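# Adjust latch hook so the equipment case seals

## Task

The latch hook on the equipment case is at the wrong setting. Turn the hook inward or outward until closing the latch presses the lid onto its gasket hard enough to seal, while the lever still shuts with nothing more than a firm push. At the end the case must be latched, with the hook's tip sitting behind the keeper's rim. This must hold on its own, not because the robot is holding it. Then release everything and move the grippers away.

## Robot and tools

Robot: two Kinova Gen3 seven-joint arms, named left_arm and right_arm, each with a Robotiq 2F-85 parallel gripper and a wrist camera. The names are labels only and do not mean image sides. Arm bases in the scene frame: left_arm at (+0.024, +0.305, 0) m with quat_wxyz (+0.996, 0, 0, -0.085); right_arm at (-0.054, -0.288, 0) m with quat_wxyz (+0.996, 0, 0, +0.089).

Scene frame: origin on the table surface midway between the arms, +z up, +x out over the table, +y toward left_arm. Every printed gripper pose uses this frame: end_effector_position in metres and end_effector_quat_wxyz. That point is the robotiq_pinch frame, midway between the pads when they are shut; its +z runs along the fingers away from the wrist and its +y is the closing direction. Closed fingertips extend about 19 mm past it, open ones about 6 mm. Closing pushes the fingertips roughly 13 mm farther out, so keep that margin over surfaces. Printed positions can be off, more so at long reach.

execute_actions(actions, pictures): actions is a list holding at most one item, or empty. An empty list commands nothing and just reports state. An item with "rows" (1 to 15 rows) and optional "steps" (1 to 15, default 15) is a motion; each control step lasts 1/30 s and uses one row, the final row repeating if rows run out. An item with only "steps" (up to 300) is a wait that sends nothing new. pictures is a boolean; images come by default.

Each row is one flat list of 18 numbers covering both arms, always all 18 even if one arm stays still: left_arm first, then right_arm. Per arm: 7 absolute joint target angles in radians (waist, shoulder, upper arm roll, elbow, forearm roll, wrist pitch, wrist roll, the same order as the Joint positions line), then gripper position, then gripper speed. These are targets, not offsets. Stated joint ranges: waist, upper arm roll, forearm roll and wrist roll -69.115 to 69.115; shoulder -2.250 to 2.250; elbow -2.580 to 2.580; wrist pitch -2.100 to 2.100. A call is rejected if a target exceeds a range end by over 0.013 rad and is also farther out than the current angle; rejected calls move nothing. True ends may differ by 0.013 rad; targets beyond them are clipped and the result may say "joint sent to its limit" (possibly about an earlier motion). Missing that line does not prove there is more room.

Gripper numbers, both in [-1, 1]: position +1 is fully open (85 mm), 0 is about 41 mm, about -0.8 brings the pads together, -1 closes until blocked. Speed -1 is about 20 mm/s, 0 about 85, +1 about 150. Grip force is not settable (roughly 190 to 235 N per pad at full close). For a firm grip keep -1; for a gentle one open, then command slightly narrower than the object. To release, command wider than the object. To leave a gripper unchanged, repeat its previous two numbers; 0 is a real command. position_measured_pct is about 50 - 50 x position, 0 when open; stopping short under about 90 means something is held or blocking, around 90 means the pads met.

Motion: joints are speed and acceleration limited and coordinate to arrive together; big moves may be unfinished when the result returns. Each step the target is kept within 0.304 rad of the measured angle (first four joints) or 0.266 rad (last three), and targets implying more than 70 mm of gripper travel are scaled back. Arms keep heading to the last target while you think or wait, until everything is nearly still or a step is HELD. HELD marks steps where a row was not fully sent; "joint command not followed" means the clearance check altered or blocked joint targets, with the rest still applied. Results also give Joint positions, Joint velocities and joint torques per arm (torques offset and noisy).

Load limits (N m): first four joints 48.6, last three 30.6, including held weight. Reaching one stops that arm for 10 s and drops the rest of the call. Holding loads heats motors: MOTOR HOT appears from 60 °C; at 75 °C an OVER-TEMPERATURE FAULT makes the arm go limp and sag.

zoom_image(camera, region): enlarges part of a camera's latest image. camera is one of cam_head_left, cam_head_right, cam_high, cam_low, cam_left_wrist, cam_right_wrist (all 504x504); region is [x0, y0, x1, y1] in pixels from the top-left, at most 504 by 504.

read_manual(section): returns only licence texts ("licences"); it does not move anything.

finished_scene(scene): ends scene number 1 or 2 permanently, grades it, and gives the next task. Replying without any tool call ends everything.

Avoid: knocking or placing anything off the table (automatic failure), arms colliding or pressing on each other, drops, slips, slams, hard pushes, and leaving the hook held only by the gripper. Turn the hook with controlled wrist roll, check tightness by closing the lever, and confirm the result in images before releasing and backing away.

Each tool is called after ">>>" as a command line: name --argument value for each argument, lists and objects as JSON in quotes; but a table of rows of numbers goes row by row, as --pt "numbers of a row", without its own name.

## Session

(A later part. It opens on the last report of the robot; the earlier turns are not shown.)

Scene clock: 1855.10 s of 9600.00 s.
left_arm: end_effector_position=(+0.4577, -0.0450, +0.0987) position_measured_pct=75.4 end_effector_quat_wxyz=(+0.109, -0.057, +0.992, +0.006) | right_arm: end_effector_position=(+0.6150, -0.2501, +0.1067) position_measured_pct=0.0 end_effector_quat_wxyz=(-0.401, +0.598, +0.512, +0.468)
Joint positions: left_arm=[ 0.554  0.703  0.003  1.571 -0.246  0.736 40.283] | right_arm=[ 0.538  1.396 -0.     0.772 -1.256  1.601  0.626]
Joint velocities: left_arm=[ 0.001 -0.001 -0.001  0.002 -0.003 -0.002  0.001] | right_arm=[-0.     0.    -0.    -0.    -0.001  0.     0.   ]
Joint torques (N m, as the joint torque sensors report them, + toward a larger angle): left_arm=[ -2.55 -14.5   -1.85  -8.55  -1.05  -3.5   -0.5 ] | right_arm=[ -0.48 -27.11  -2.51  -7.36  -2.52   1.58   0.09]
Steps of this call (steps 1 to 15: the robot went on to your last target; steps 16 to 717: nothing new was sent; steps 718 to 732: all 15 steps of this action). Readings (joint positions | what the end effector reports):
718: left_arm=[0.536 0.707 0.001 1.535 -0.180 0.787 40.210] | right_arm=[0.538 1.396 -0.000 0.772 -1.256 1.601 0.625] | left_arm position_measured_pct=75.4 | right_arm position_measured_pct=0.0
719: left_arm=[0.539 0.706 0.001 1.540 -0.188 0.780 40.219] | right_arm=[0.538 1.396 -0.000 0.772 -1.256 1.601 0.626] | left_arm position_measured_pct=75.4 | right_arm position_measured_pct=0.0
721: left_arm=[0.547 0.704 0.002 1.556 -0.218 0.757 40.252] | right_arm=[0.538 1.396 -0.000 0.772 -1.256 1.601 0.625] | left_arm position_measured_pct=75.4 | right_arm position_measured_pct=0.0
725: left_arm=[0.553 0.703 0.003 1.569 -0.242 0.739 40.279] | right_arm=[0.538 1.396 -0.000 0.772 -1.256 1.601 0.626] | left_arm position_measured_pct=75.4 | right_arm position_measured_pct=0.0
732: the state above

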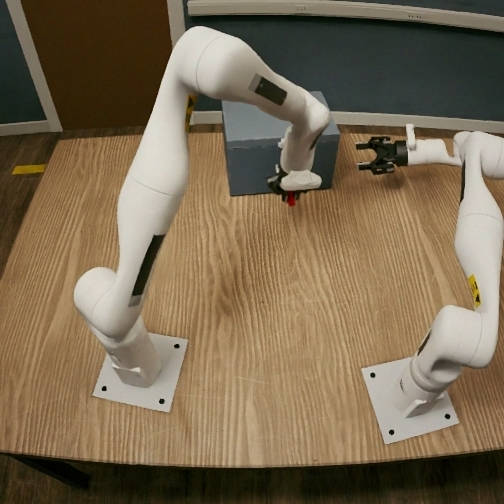

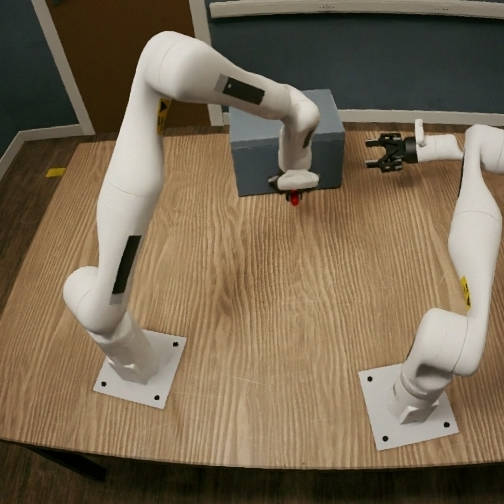

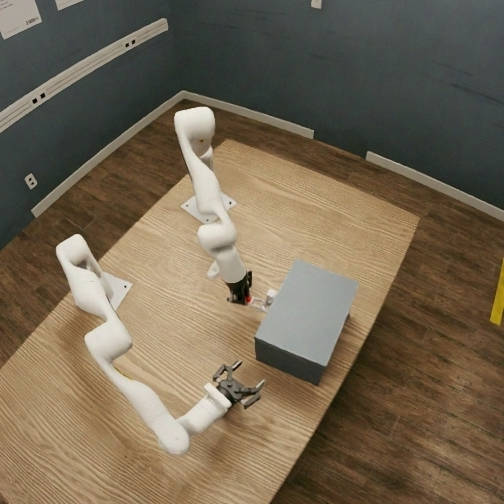

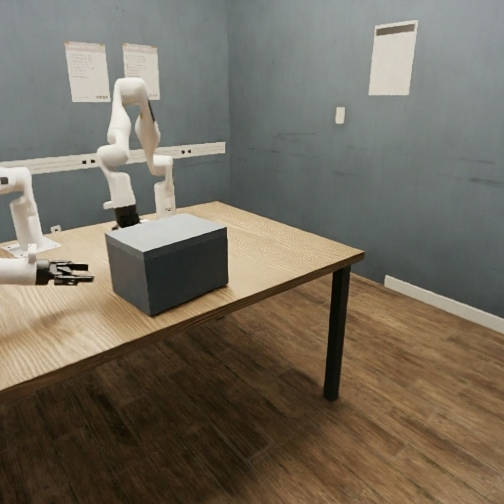

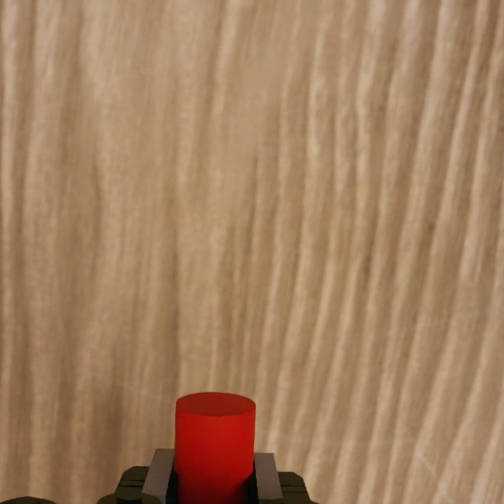

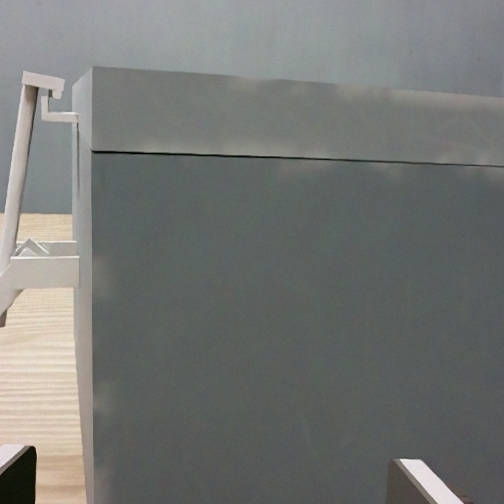

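>>> execute_actions --actions '[{"rows":[[0.4980,0.7329,0,1.4507,-0.0761,0.8986,40.096,-0.62,-0.5,0.5384,1.3958,0,0.7716,-1.2561,1.6008,0.6255,1,0]],"steps":15}]' --pictures false

>>> execute_actions --actions '[{"rows":[[0.4635,0.7594,0,1.3625,0,1.0197,40.017,-0.62,-0.5,0.5384,1.3958,0,0.7716,-1.2561,1.6008,0.6255,1,0]],"steps":12}]' --pictures false

>>> execute_actions --actions '[{"rows":[[0.4310,0.7944,0,1.2663,0.061,1.1466,39.954,-0.62,-0.5,0.5384,1.3958,0,0.7716,-1.2561,1.6008,0.6255,1,0]],"steps":12}]' --pictures false

>>> execute_actions --actions '[{"rows":[[0.400,0.8380,0,1.1625,0.1144,1.2790,39.913,-0.62,-0.5,0.5384,1.3958,0,0.7716,-1.2561,1.6008,0.6255,1,0]],"steps":12}]' --pictures false

>>> execute_actions --actions '[{"rows":[[0.3705,0.890,0,1.0505,0.161,1.418,39.888,-0.62,-0.5,0.5384,1.3958,0,0.7716,-1.2561,1.6008,0.6255,1,0]],"steps":15}]'

>>> zoom_image --camera "cam_right_wrist" --region '[0, 40, 100, 140]'

>>> zoom_image --camera "cam_right_wrist" --region '[70, 125, 130, 175]'

Scene clock: 1915.60 s of 9600.00 s.
left_arm: end_effector_position=(+0.4572, -0.0450, +0.1100) position_measured_pct=75.4 end_effector_quat_wxyz=(+0.043, -0.057, +0.997, +0.001) | right_arm: end_effector_position=(+0.6150, -0.2501, +0.1067) position_measured_pct=0.0 end_effector_quat_wxyz=(-0.401, +0.598, +0.512, +0.468)
Joint positions: left_arm=[ 0.499  0.726  0.     1.452 -0.075  0.903 40.097] | right_arm=[ 0.538  1.396 -0.     0.772 -1.256  1.601  0.626]
Joint velocities: left_arm=[-0.007  0.003  0.002 -0.007  0.008  0.01  -0.007] | right_arm=[ 0.001 -0.001 -0.    -0.    -0.001 -0.     0.   ]
Joint torques (N m, as the joint torque sensors report them, + toward a larger angle): left_arm=[ -0.26 -15.95   0.22  -8.33  -0.45  -2.91  -0.57] | right_arm=[ -0.46 -27.28  -2.18  -7.15  -2.55   1.64   0.18]
Steps of this call (steps 1 to 15: the robot went on to your last target; steps 16 to 1800: nothing new was sent; steps 1801 to 1815: all 15 steps of this action). Readings (joint positions | what the end effector reports):
1801: left_arm=[0.554 0.703 0.003 1.570 -0.245 0.737 40.282] | right_arm=[0.538 1.396 -0.000 0.772 -1.256 1.601 0.626] | left_arm position_measured_pct=75.4 | right_arm position_measured_pct=0.0
1802: left_arm=[0.551 0.705 0.004 1.565 -0.238 0.744 40.274] | right_arm=[0.538 1.396 -0.000 0.772 -1.256 1.601 0.625] | left_arm position_measured_pct=75.4 | right_arm position_measured_pct=0.0
1804: left_arm=[0.538 0.711 0.005 1.537 -0.199 0.782 40.232] | right_arm=[0.538 1.396 -0.000 0.772 -1.256 1.601 0.625] | left_arm position_measured_pct=75.4 | right_arm position_measured_pct=0.0
1808: left_arm=[0.508 0.722 0.001 1.468 -0.098 0.880 40.122] | right_arm=[0.538 1.396 -0.000 0.772 -1.256 1.601 0.625] | left_arm position_measured_pct=75.4 | right_arm position_measured_pct=0.0
1815: the state above

Scene clock: 1916.00 s of 9600.00 s.
left_arm: end_effector_position=(+0.4577, -0.0449, +0.1171) position_measured_pct=75.4 end_effector_quat_wxyz=(+0.000, -0.057, +0.998, -0.001) | right_arm: end_effector_position=(+0.6150, -0.2501, +0.1067) position_measured_pct=0.0 end_effector_quat_wxyz=(-0.401, +0.598, +0.512, +0.468)
Joint positions: left_arm=[ 0.465  0.753  0.     1.365  0.     1.023 40.018] | right_arm=[ 0.538  1.396 -0.     0.772 -1.256  1.601  0.625]
Joint velocities: left_arm=[-0.011  0.009  0.004 -0.018  0.01   0.022 -0.011] | right_arm=[ 0.    -0.     0.    -0.     0.001  0.     0.   ]
Joint torques (N m, as the joint torque sensors report them, + toward a larger angle): left_arm=[  0.15 -17.68   0.08  -8.02  -0.32  -2.29  -0.13] | right_arm=[ -0.14 -26.97  -2.54  -7.3   -2.51   1.59   0.3 ]
Steps of this call (steps 1 to 12: all 12 steps of this action). Readings (joint positions | what the end effector reports):
1: left_arm=[0.498 0.727 0.001 1.451 -0.075 0.904 40.096] | right_arm=[0.538 1.396 -0.000 0.772 -1.256 1.601 0.625] | left_arm position_measured_pct=75.4 | right_arm position_measured_pct=0.0
2: left_arm=[0.496 0.729 0.001 1.445 -0.070 0.912 40.092] | right_arm=[0.538 1.396 -0.000 0.772 -1.256 1.601 0.625] | left_arm position_measured_pct=75.4 | right_arm position_measured_pct=0.0
4: left_arm=[0.484 0.738 0.003 1.418 -0.046 0.948 40.068] | right_arm=[0.538 1.396 -0.000 0.772 -1.256 1.601 0.626] | left_arm position_measured_pct=75.4 | right_arm position_measured_pct=0.0
8: left_arm=[0.468 0.750 0.000 1.372 -0.005 1.014 40.024] | right_arm=[0.538 1.396 -0.000 0.772 -1.256 1.601 0.625] | left_arm position_measured_pct=75.4 | right_arm position_measured_pct=0.0
12: the state above

Scene clock: 1916.40 s of 9600.00 s.
left_arm: end_effector_position=(+0.4588, -0.0447, +0.1239) position_measured_pct=75.4 end_effector_quat_wxyz=(-0.043, -0.055, +0.998, -0.003) | right_arm: end_effector_position=(+0.6150, -0.2501, +0.1067) position_measured_pct=0.0 end_effector_quat_wxyz=(-0.401, +0.598, +0.512, +0.468)
Joint positions: left_arm=[ 0.432  0.789  0.     1.269  0.062  1.149 39.956] | right_arm=[ 0.538  1.396 -0.     0.772 -1.256  1.601  0.625]
Joint velocities: left_arm=[-0.011  0.011  0.006 -0.021  0.009  0.026 -0.01 ] | right_arm=[-0.001 -0.001  0.    -0.     0.    -0.    -0.   ]
Joint torques (N m, as the joint torque sensors report them, + toward a larger angle): left_arm=[ -0.44 -19.36   0.26  -8.5   -0.2   -1.76  -0.09] | right_arm=[ -0.26 -27.32  -2.67  -7.12  -2.34   1.76   0.26]
Steps of this call (steps 1 to 12: all 12 steps of this action). Readings (joint positions | what the end effector reports):
1: left_arm=[0.464 0.754 0.001 1.363 0.001 1.025 40.018] | right_arm=[0.538 1.396 -0.000 0.772 -1.256 1.601 0.625] | left_arm position_measured_pct=75.4 | right_arm position_measured_pct=0.0
2: left_arm=[0.462 0.757 0.001 1.357 0.005 1.032 40.014] | right_arm=[0.538 1.396 -0.000 0.772 -1.256 1.601 0.625] | left_arm position_measured_pct=75.4 | right_arm position_measured_pct=0.0
4: left_arm=[0.452 0.768 0.002 1.329 0.023 1.069 39.997] | right_arm=[0.538 1.396 -0.000 0.772 -1.256 1.601 0.626] | left_arm position_measured_pct=75.4 | right_arm position_measured_pct=0.0
8: left_arm=[0.435 0.785 0.000 1.277 0.057 1.138 39.961] | right_arm=[0.538 1.396 -0.000 0.772 -1.256 1.601 0.625] | left_arm position_measured_pct=75.4 | right_arm position_measured_pct=0.0
12: the state above

Scene clock: 1916.80 s of 9600.00 s.
left_arm: end_effector_position=(+0.4602, -0.0445, +0.1304) position_measured_pct=75.4 end_effector_quat_wxyz=(-0.087, -0.057, +0.995, -0.005) | right_arm: end_effector_position=(+0.6150, -0.2501, +0.1067) position_measured_pct=0.0 end_effector_quat_wxyz=(-0.401, +0.598, +0.512, +0.468)
Joint positions: left_arm=[ 0.401  0.834 -0.     1.165  0.115  1.28  39.914] | right_arm=[ 0.538  1.396 -0.     0.772 -1.256  1.601  0.625]
Joint velocities: left_arm=[-0.011  0.015  0.006 -0.025  0.009  0.029 -0.007] | right_arm=[-0.001 -0.001  0.001  0.    -0.     0.     0.   ]
Joint torques (N m, as the joint torque sensors report them, + toward a larger angle): left_arm=[  0.06 -21.27   0.55  -7.89   0.49  -1.11  -0.13] | right_arm=[  0.01 -27.02  -2.46  -7.41  -2.61   1.61   0.27]
Steps of this call (steps 1 to 12: all 12 steps of this action). Readings (joint positions | what the end effector reports):
1: left_arm=[0.432 0.790 0.001 1.267 0.062 1.151 39.955] | right_arm=[0.538 1.396 -0.000 0.772 -1.256 1.601 0.626] | left_arm position_measured_pct=75.4 | right_arm position_measured_pct=0.0
2: left_arm=[0.429 0.793 0.001 1.261 0.065 1.159 39.953] | right_arm=[0.538 1.396 -0.000 0.772 -1.256 1.601 0.625] | left_arm position_measured_pct=75.4 | right_arm position_measured_pct=0.0
4: left_arm=[0.420 0.807 0.002 1.233 0.080 1.194 39.942] | right_arm=[0.538 1.396 -0.000 0.772 -1.256 1.601 0.625] | left_arm position_measured_pct=75.4 | right_arm position_measured_pct=0.0
8: left_arm=[0.404 0.829 0.000 1.175 0.109 1.267 39.918] | right_arm=[0.538 1.396 -0.000 0.772 -1.256 1.601 0.625] | left_arm position_measured_pct=75.4 | right_arm position_measured_pct=0.0
12: the state above

Scene clock: 1917.30 s of 9600.00 s.
left_arm: end_effector_position=(+0.4620, -0.0442, +0.1364) position_measured_pct=75.4 end_effector_quat_wxyz=(-0.132, -0.059, +0.989, -0.007) | right_arm: end_effector_position=(+0.6150, -0.2501, +0.1067) position_measured_pct=0.0 end_effector_quat_wxyz=(-0.401, +0.598, +0.512, +0.468)
Joint positions: left_arm=[ 0.371  0.889  0.     1.05   0.161  1.417 39.888] | right_arm=[ 0.538  1.396 -0.     0.772 -1.256  1.601  0.625]
Joint velocities: left_arm=[-0.004  0.007  0.003 -0.008  0.002  0.008 -0.003] | right_arm=[ 0.    -0.     0.     0.    -0.    -0.001 -0.   ]
Joint torques (N m, as the joint torque sensors report them, + toward a larger angle): left_arm=[ -0.42 -24.17   0.55  -6.48   0.62   0.5   -0.11] | right_arm=[ -0.2  -27.03  -2.34  -6.74  -2.52   1.63   0.19]
Steps of this call (steps 1 to 15: all 15 steps of this action). Readings (joint positions | what the end effector reports):
1: left_arm=[0.400 0.835 0.000 1.163 0.115 1.282 39.914] | right_arm=[0.538 1.396 -0.000 0.772 -1.256 1.601 0.625] | left_arm position_measured_pct=75.4 | right_arm position_measured_pct=0.0
2: left_arm=[0.398 0.839 0.001 1.157 0.118 1.289 39.912] | right_arm=[0.538 1.396 -0.000 0.772 -1.256 1.601 0.625] | left_arm position_measured_pct=75.4 | right_arm position_measured_pct=0.0
4: left_arm=[0.391 0.854 0.002 1.129 0.129 1.324 39.906] | right_arm=[0.538 1.396 -0.000 0.772 -1.256 1.601 0.625] | left_arm position_measured_pct=75.4 | right_arm position_measured_pct=0.0
8: left_arm=[0.375 0.881 -0.000 1.065 0.156 1.400 39.891] | right_arm=[0.538 1.396 -0.000 0.772 -1.256 1.601 0.625] | left_arm position_measured_pct=75.4 | right_arm position_measured_pct=0.0
15: the state above

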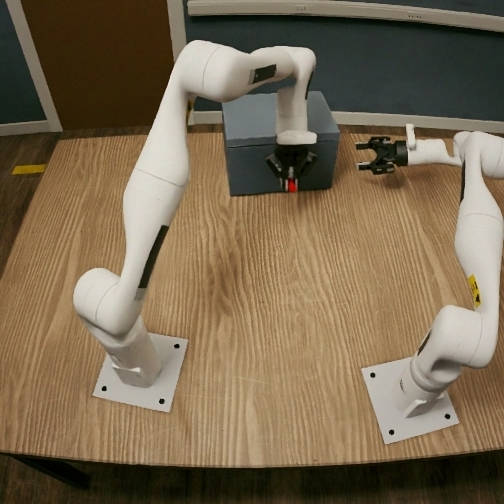

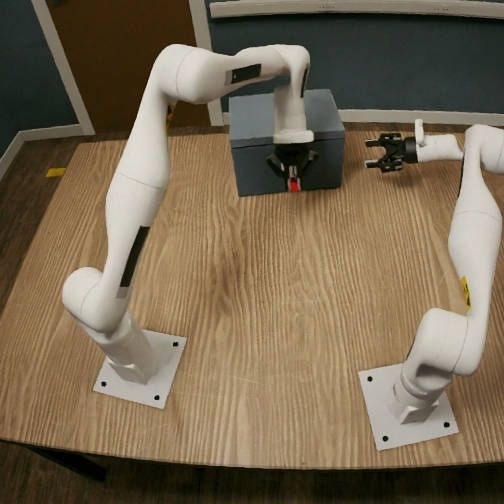

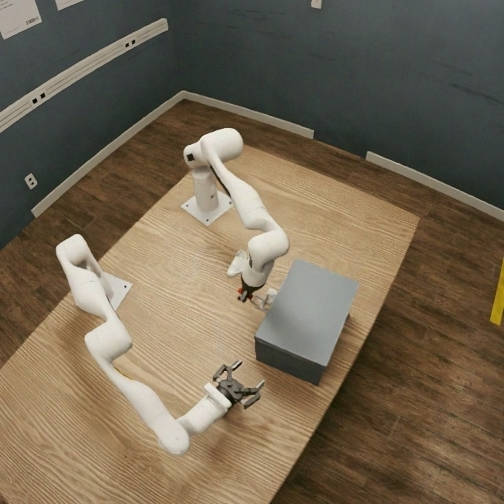

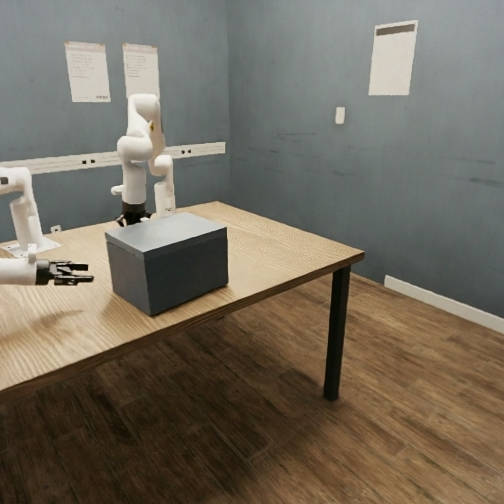

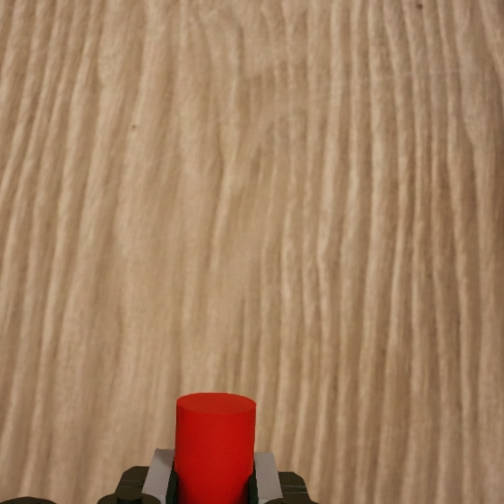

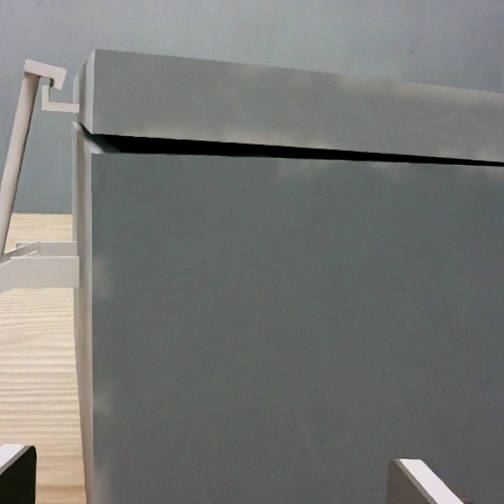

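Region (0, 40, 100, 140) of cam_right_wrist's 504x504 image, scaled by 5.040.

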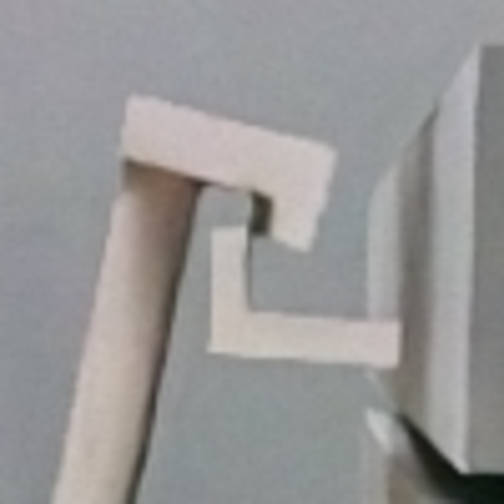

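Region (70, 125, 130, 175) of cam_right_wrist's 504x504 image, scaled by 8.400.

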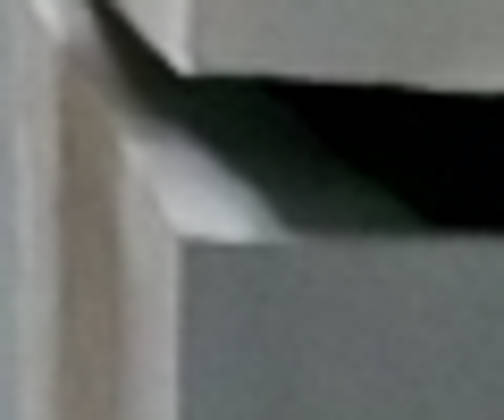

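>>> execute_actions --actions '[{"rows":[[0.3705,0.890,0,1.0505,0.161,1.418,39.888,-0.2,0,0.5384,1.3958,0,0.7716,-1.2561,1.6008,0.6255,1,0]],"steps":8}]' --pictures false

>>> execute_actions --actions '[{"rows":[[0.419,0.806,0,1.200,0.0805,1.244,39.955,-0.2,0,0.5384,1.3958,0,0.7716,-1.2561,1.6008,0.6255,1,0]],"steps":10}]' --pictures false

>>> execute_actions --actions '[{"rows":[[0.4674,0.7215,0,1.350,0,1.0701,40.021,-0.2,0,0.5384,1.3958,0,0.7716,-1.2561,1.6008,0.6255,1,0]],"steps":15}]'

Scene clock: 1977.57 s of 9600.00 s.
left_arm: end_effector_position=(+0.4618, -0.0434, +0.1358) position_measured_pct=61.5 end_effector_quat_wxyz=(-0.133, -0.059, +0.989, -0.006) | right_arm: end_effector_position=(+0.6150, -0.2501, +0.1067) position_measured_pct=0.0 end_effector_quat_wxyz=(-0.401, +0.598, +0.512, +0.468)
Joint positions: left_arm=[ 0.371  0.89  -0.     1.05   0.161  1.418 39.888] | right_arm=[ 0.538  1.396 -0.     0.772 -1.256  1.601  0.626]
Joint velocities: left_arm=[-0.001  0.001  0.001  0.001 -0.    -0.    -0.   ] | right_arm=[-0.001  0.002  0.     0.     0.    -0.001  0.   ]
Joint torques (N m, as the joint torque sensors report them, + toward a larger angle): left_arm=[ -0.29 -23.68   1.    -7.61   0.64   0.32   0.2 ] | right_arm=[  0.13 -27.11  -2.28  -7.39  -2.36   1.81   0.12]
Steps of this call (steps 1 to 15: the robot went on to your last target; steps 16 to 1800: nothing new was sent; steps 1801 to 1808: all 8 steps of this action). Readings (joint positions | what the end effector reports):
1801: left_arm=[0.371 0.889 0.000 1.050 0.161 1.417 39.888] | right_arm=[0.538 1.396 -0.000 0.772 -1.256 1.601 0.625] | left_arm position_measured_pct=75.4 | right_arm position_measured_pct=0.0
1802: left_arm=[0.371 0.890 0.000 1.050 0.162 1.417 39.888] | right_arm=[0.538 1.396 -0.000 0.772 -1.256 1.601 0.625] | left_arm position_measured_pct=75.4 | right_arm position_measured_pct=0.0
1804: left_arm=[0.371 0.890 0.000 1.050 0.161 1.418 39.888] | right_arm=[0.538 1.396 -0.000 0.772 -1.256 1.601 0.625] | left_arm position_measured_pct=70.6 | right_arm position_measured_pct=0.0
1808: the state above

Scene clock: 1977.90 s of 9600.00 s.
left_arm: end_effector_position=(+0.4599, -0.0435, +0.1342) position_measured_pct=59.9 end_effector_quat_wxyz=(-0.070, -0.064, +0.996, +0.002) | right_arm: end_effector_position=(+0.6150, -0.2501, +0.1067) position_measured_pct=0.0 end_effector_quat_wxyz=(-0.401, +0.598, +0.512, +0.468)
Joint positions: left_arm=[ 0.415  0.813  0.001  1.19   0.085  1.254 39.952] | right_arm=[ 0.538  1.396 -0.     0.772 -1.256  1.601  0.625]
Joint velocities: left_arm=[ 0.05  -0.079 -0.001  0.192 -0.109 -0.232  0.09 ] | right_arm=[-0.     0.001 -0.     0.     0.     0.    -0.   ]
Joint torques (N m, as the joint torque sensors report them, + toward a larger angle): left_arm=[ -0.96 -22.08   0.45  -7.46   0.21   0.17  -0.25] | right_arm=[ -0.44 -27.13  -2.59  -7.05  -2.55   1.6    0.25]
Steps of this call (steps 1 to 10: all 10 steps of this action). Readings (joint positions | what the end effector reports):
1: left_arm=[0.371 0.889 -0.000 1.052 0.161 1.417 39.888] | right_arm=[0.538 1.396 -0.000 0.772 -1.256 1.601 0.625] | left_arm position_measured_pct=60.7 | right_arm position_measured_pct=0.0
2: left_arm=[0.373 0.885 -0.001 1.058 0.158 1.411 39.890] | right_arm=[0.538 1.396 -0.000 0.772 -1.256 1.601 0.626] | left_arm position_measured_pct=60.3 | right_arm position_measured_pct=0.0
4: left_arm=[0.383 0.868 -0.001 1.085 0.144 1.380 39.902] | right_arm=[0.538 1.396 -0.000 0.772 -1.256 1.601 0.625] | left_arm position_measured_pct=59.9 | right_arm position_measured_pct=0.0
8: left_arm=[0.409 0.822 0.001 1.169 0.097 1.280 39.941] | right_arm=[0.538 1.396 -0.000 0.772 -1.256 1.601 0.626] | left_arm position_measured_pct=59.9 | right_arm position_measured_pct=0.0
10: the state above

Scene clock: 1978.40 s of 9600.00 s.
left_arm: end_effector_position=(+0.4549, -0.0436, +0.1377) position_measured_pct=59.9 end_effector_quat_wxyz=(-0.001, -0.058, +0.998, +0.000) | right_arm: end_effector_position=(+0.6150, -0.2501, +0.1067) position_measured_pct=0.0 end_effector_quat_wxyz=(-0.401, +0.598, +0.512, +0.468)
Joint positions: left_arm=[ 0.466  0.723  0.     1.349  0.     1.071 40.021] | right_arm=[ 0.538  1.396 -0.     0.772 -1.256  1.601  0.626]
Joint velocities: left_arm=[ 0.008 -0.017  0.002  0.011 -0.003 -0.007  0.002] | right_arm=[ 0.     0.     0.    -0.     0.     0.001 -0.   ]
Joint torques (N m, as the joint torque sensors report them, + toward a larger angle): left_arm=[  0.18 -21.3    0.52  -7.54   0.23  -0.47   0.35] | right_arm=[ -0.26 -27.49  -2.52  -7.39  -2.48   1.65   0.3 ]
Steps of this call (steps 1 to 15: all 15 steps of this action). Readings (joint positions | what the end effector reports):
1: left_arm=[0.417 0.810 0.000 1.196 0.082 1.247 39.954] | right_arm=[0.538 1.396 -0.000 0.772 -1.256 1.601 0.626] | left_arm position_measured_pct=59.9 | right_arm position_measured_pct=0.0
2: left_arm=[0.421 0.803 -0.000 1.207 0.077 1.236 39.958] | right_arm=[0.538 1.396 -0.000 0.772 -1.256 1.601 0.625] | left_arm position_measured_pct=59.9 | right_arm position_measured_pct=0.0
4: left_arm=[0.433 0.781 -0.001 1.242 0.059 1.197 39.973] | right_arm=[0.538 1.396 -0.000 0.772 -1.256 1.601 0.625] | left_arm position_measured_pct=59.9 | right_arm position_measured_pct=0.0
8: left_arm=[0.459 0.737 0.001 1.323 0.014 1.100 40.010] | right_arm=[0.538 1.396 -0.000 0.772 -1.256 1.601 0.626] | left_arm position_measured_pct=59.9 | right_arm position_measured_pct=0.0
15: the state above

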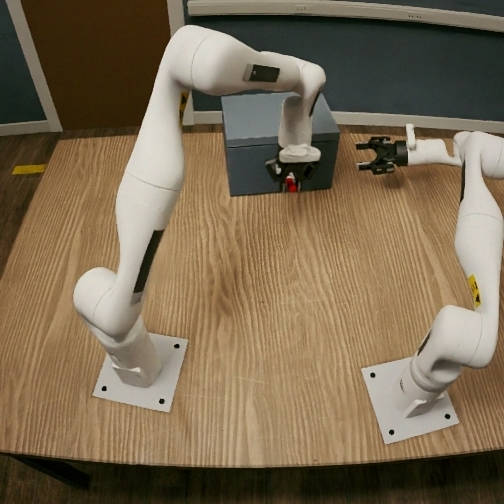

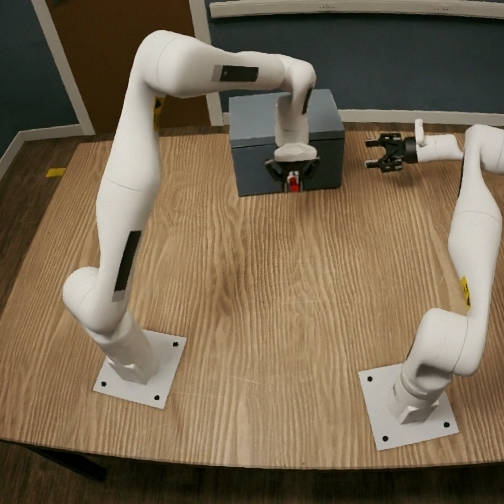

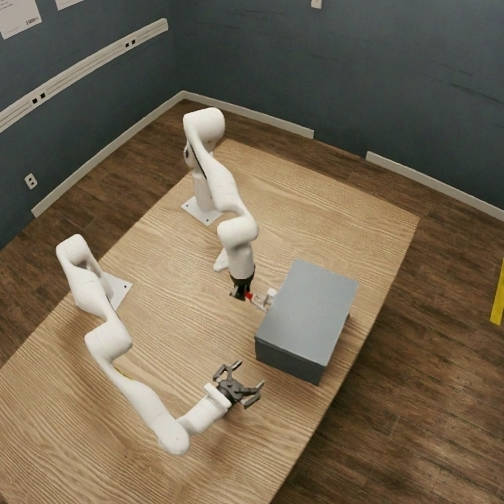

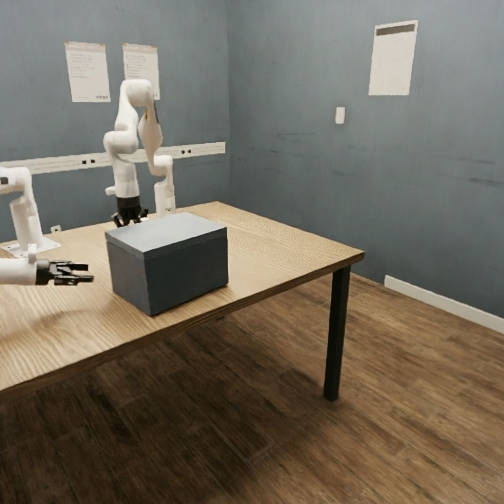

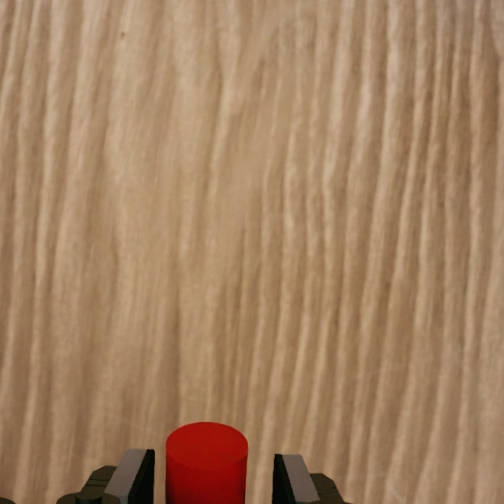

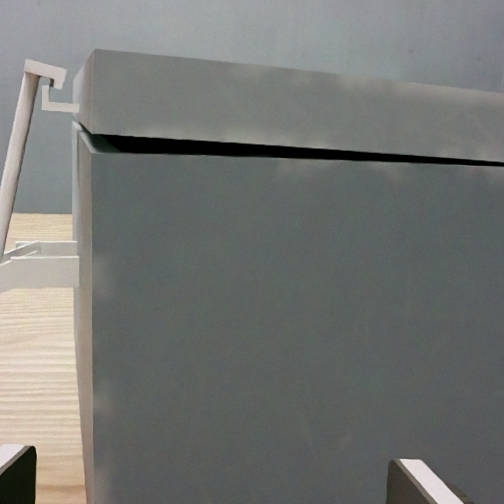

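Gripping the handle with a vertical hand and raising the lever further.

>>> execute_actions --actions '[{"rows":[[0.4674,0.7215,0,1.350,0,1.0701,40.021,-0.62,-0.5,0.5384,1.3958,0,0.7716,-1.2561,1.6008,0.6255,1,0]],"steps":15}]' --pictures false

>>> execute_actions --actions '[{"rows":[[0.4146,0.7852,0,1.1912,0.0881,1.2667,39.938,-0.62,-0.5,0.5384,1.3958,0,0.7716,-1.2561,1.6008,0.6255,1,0]],"steps":15}]'

>>> zoom_image --camera "cam_right_wrist" --region '[0, 30, 100, 130]'

Scene clock: 1984.90 s of 9600.00 s.
left_arm: end_effector_position=(+0.4548, -0.0451, +0.1389) position_measured_pct=75.4 end_effector_quat_wxyz=(+0.000, -0.057, +0.998, -0.001) | right_arm: end_effector_position=(+0.6150, -0.2501, +0.1067) position_measured_pct=0.0 end_effector_quat_wxyz=(-0.401, +0.598, +0.512, +0.468)
Joint positions: left_arm=[ 0.468  0.721  0.001  1.349  0.001  1.069 40.021] | right_arm=[ 0.538  1.396 -0.     0.772 -1.256  1.601  0.625]
Joint velocities: left_arm=[ 0.    -0.001  0.     0.     0.001  0.    -0.   ] | right_arm=[ 0.002 -0.001 -0.001  0.    -0.     0.     0.   ]
Joint torques (N m, as the joint torque sensors report them, + toward a larger angle): left_arm=[ -0.87 -21.35  -0.25  -7.07   0.06   0.5   -0.05] | right_arm=[ -0.23 -27.23  -2.48  -6.96  -2.45   1.77   0.42]
Steps of this call (steps 1 to 15: the robot went on to your last target; steps 16 to 180: nothing new was sent; steps 181 to 195: all 15 steps of this action). Readings (joint positions | what the end effector reports):
181: left_arm=[0.467 0.721 0.000 1.350 0.000 1.070 40.021] | right_arm=[0.538 1.396 -0.000 0.772 -1.256 1.601 0.626] | left_arm position_measured_pct=59.9 | right_arm position_measured_pct=0.0
182: left_arm=[0.467 0.721 0.000 1.350 0.000 1.070 40.021] | right_arm=[0.538 1.396 -0.000 0.772 -1.256 1.601 0.626] | left_arm position_measured_pct=60.3 | right_arm position_measured_pct=0.0
184: left_arm=[0.467 0.721 0.000 1.350 0.000 1.070 40.021] | right_arm=[0.538 1.396 -0.000 0.772 -1.256 1.601 0.625] | left_arm position_measured_pct=63.1 | right_arm position_measured_pct=0.0
188: left_arm=[0.468 0.721 0.000 1.350 0.001 1.069 40.021] | right_arm=[0.538 1.396 -0.000 0.772 -1.256 1.601 0.625] | left_arm position_measured_pct=69.8 | right_arm position_measured_pct=0.0
195: the state above

Scene clock: 1985.40 s of 9600.00 s.
left_arm: end_effector_position=(+0.4595, -0.0445, +0.1499) position_measured_pct=75.4 end_effector_quat_wxyz=(-0.064, -0.057, +0.996, -0.005) | right_arm: end_effector_position=(+0.6150, -0.2501, +0.1067) position_measured_pct=0.0 end_effector_quat_wxyz=(-0.401, +0.598, +0.512, +0.468)
Joint positions: left_arm=[ 0.416  0.785  0.     1.191  0.088  1.264 39.938] | right_arm=[ 0.538  1.396 -0.     0.772 -1.256  1.601  0.626]
Joint velocities: left_arm=[-0.009  0.009  0.005 -0.014  0.005  0.016 -0.004] | right_arm=[-0.002 -0.    -0.    -0.     0.    -0.     0.   ]
Joint torques (N m, as the joint torque sensors report them, + toward a larger angle): left_arm=[ -0.24 -22.48   0.49  -7.33   0.23   0.53   0.16] | right_arm=[  0.04 -27.01  -2.23  -7.03  -2.36   1.74   0.07]
Steps of this call (steps 1 to 15: all 15 steps of this action). Readings (joint positions | what the end effector reports):
1: left_arm=[0.467 0.722 0.001 1.348 0.001 1.070 40.021] | right_arm=[0.538 1.396 -0.000 0.772 -1.256 1.601 0.625] | left_arm position_measured_pct=75.4 | right_arm position_measured_pct=0.0
2: left_arm=[0.465 0.725 0.001 1.342 0.004 1.077 40.018] | right_arm=[0.538 1.396 -0.000 0.772 -1.256 1.601 0.625] | left_arm position_measured_pct=75.4 | right_arm position_measured_pct=0.0
4: left_arm=[0.456 0.737 0.003 1.316 0.019 1.111 40.005] | right_arm=[0.538 1.396 -0.000 0.772 -1.256 1.601 0.626] | left_arm position_measured_pct=75.4 | right_arm position_measured_pct=0.0
8: left_arm=[0.428 0.770 0.001 1.227 0.069 1.222 39.957] | right_arm=[0.538 1.396 -0.000 0.772 -1.256 1.601 0.626] | left_arm position_measured_pct=75.4 | right_arm position_measured_pct=0.0
15: the state above

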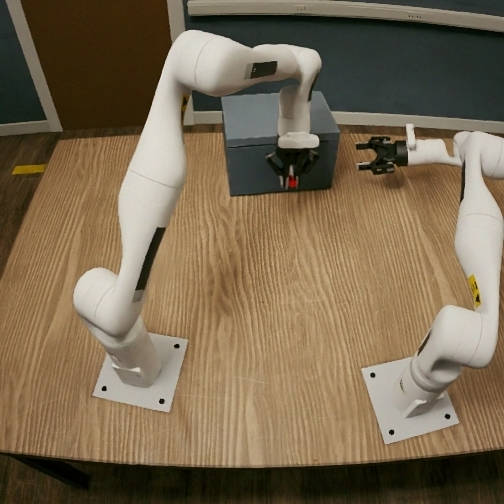

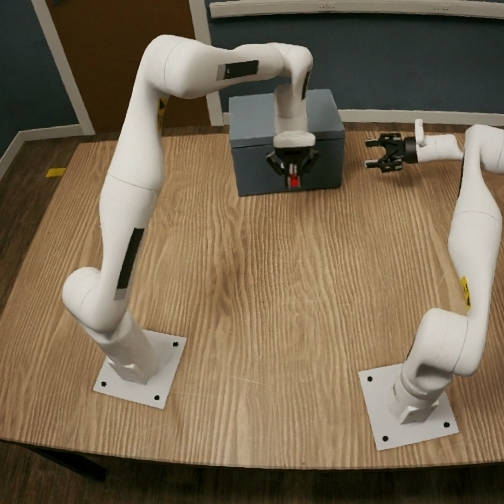

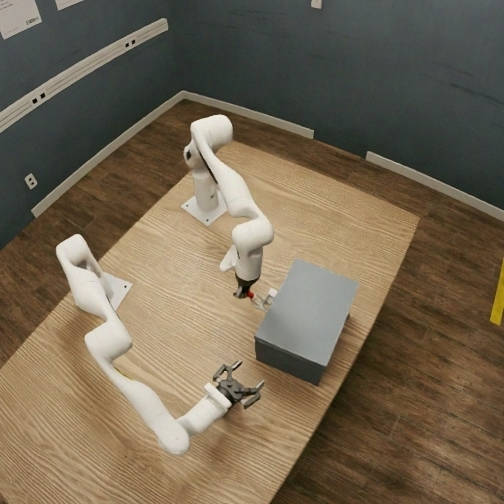

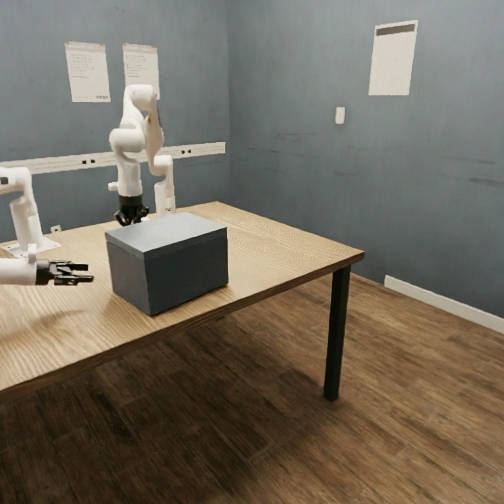

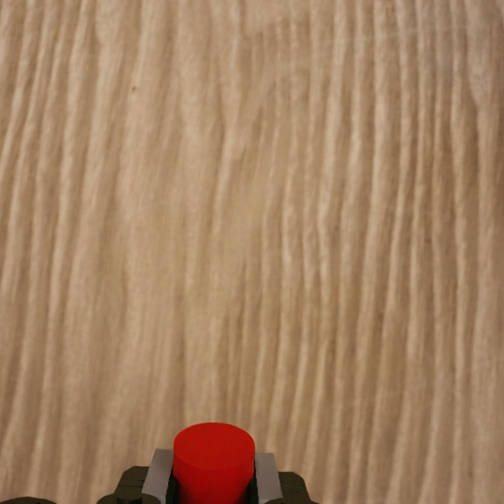

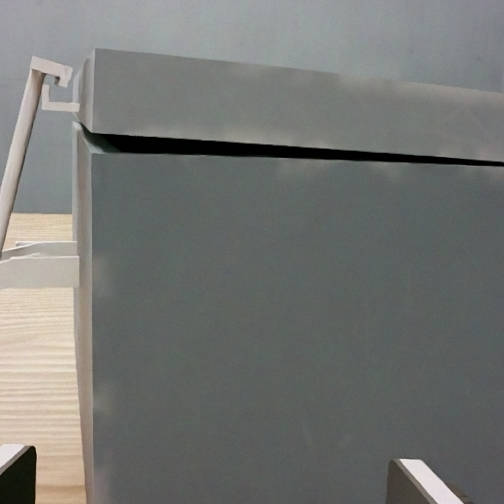

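Region (0, 30, 100, 130) of cam_right_wrist's 504x504 image, scaled by 5.040.

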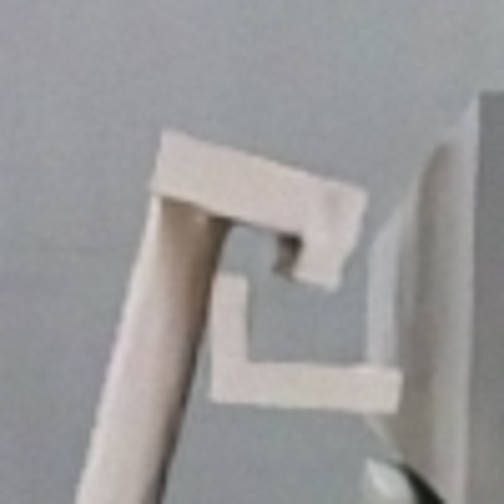

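>>> execute_actions --actions '[{"rows":[[0.3669,0.8698,0,1.0093,0.1582,1.4737,39.889,-0.62,-0.5,0.5384,1.3958,0,0.7716,-1.2561,1.6008,0.6255,1,0]],"steps":15}]'

>>> zoom_image --camera "cam_right_wrist" --region '[0, 30, 100, 130]'

Scene clock: 1991.93 s of 9600.00 s.
left_arm: end_effector_position=(+0.4656, -0.0437, +0.1601) position_measured_pct=75.4 end_effector_quat_wxyz=(-0.129, -0.057, +0.990, -0.008) | right_arm: end_effector_position=(+0.6150, -0.2501, +0.1067) position_measured_pct=0.0 end_effector_quat_wxyz=(-0.401, +0.598, +0.512, +0.468)
Joint positions: left_arm=[ 0.368  0.869 -0.     1.01   0.158  1.471 39.889] | right_arm=[ 0.538  1.396 -0.     0.772 -1.256  1.601  0.625]
Joint velocities: left_arm=[-0.01   0.014  0.006 -0.02   0.006  0.021 -0.002] | right_arm=[-0.001  0.    -0.    -0.    -0.     0.     0.   ]
Joint torques (N m, as the joint torque sensors report them, + toward a larger angle): left_arm=[ -0.6  -23.95   0.61  -7.62   0.59   1.05   0.08] | right_arm=[ -0.2  -27.3   -2.35  -7.19  -2.57   1.96   0.47]
Steps of this call (steps 1 to 15: the robot went on to your last target; steps 16 to 181: nothing new was sent; steps 182 to 196: all 15 steps of this action). Readings (joint positions | what the end effector reports):
182: left_arm=[0.415 0.786 0.001 1.189 0.089 1.267 39.938] | right_arm=[0.538 1.396 -0.000 0.772 -1.256 1.601 0.626] | left_arm position_measured_pct=75.4 | right_arm position_measured_pct=0.0
183: left_arm=[0.413 0.789 0.001 1.184 0.091 1.273 39.937] | right_arm=[0.538 1.396 -0.000 0.772 -1.256 1.601 0.626] | left_arm position_measured_pct=75.4 | right_arm position_measured_pct=0.0
185: left_arm=[0.406 0.803 0.002 1.157 0.102 1.305 39.930] | right_arm=[0.538 1.396 -0.000 0.772 -1.256 1.601 0.626] | left_arm position_measured_pct=75.4 | right_arm position_measured_pct=0.0
189: left_arm=[0.381 0.846 0.001 1.059 0.139 1.417 39.902] | right_arm=[0.538 1.396 -0.000 0.772 -1.256 1.601 0.625] | left_arm position_measured_pct=75.4 | right_arm position_measured_pct=0.0
196: the state above

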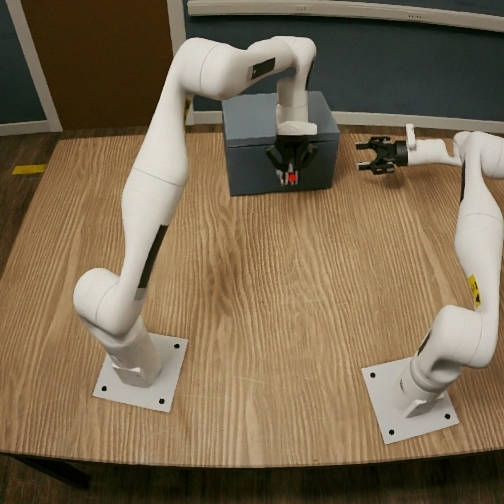

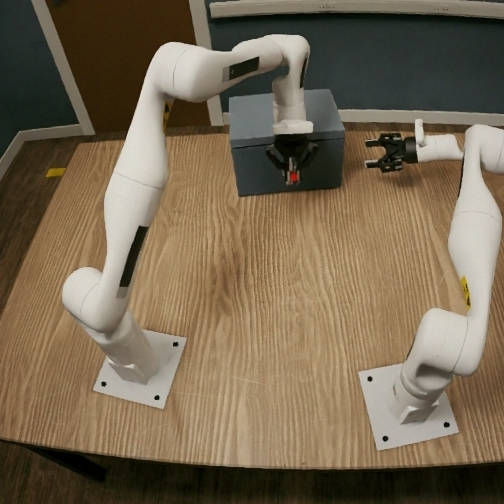

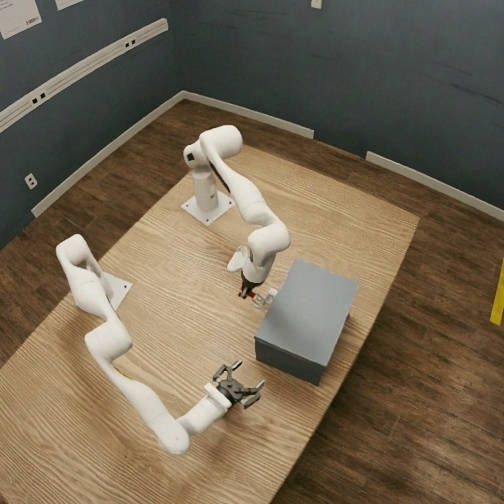

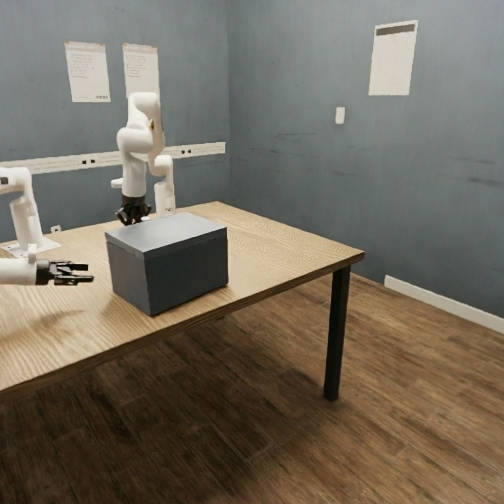

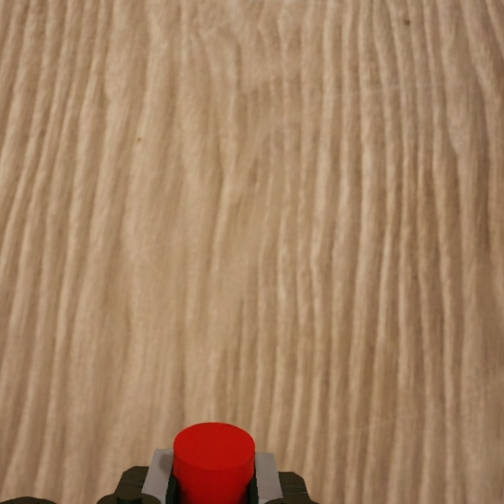

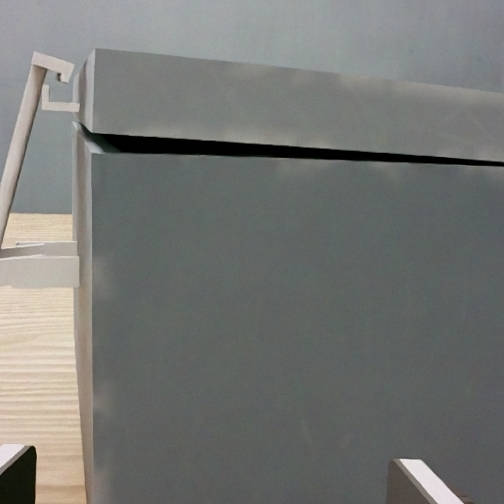

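Region (0, 30, 100, 130) of cam_right_wrist's 504x504 image, scaled by 5.040.

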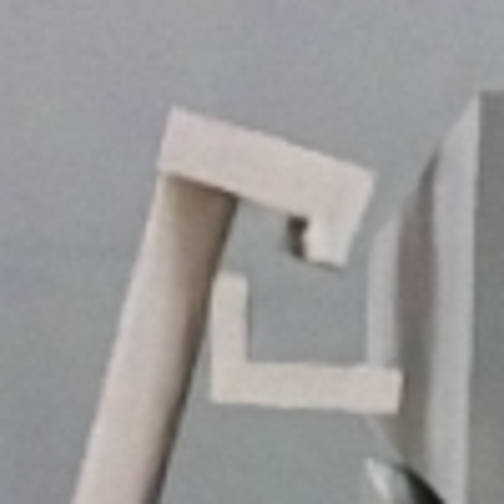

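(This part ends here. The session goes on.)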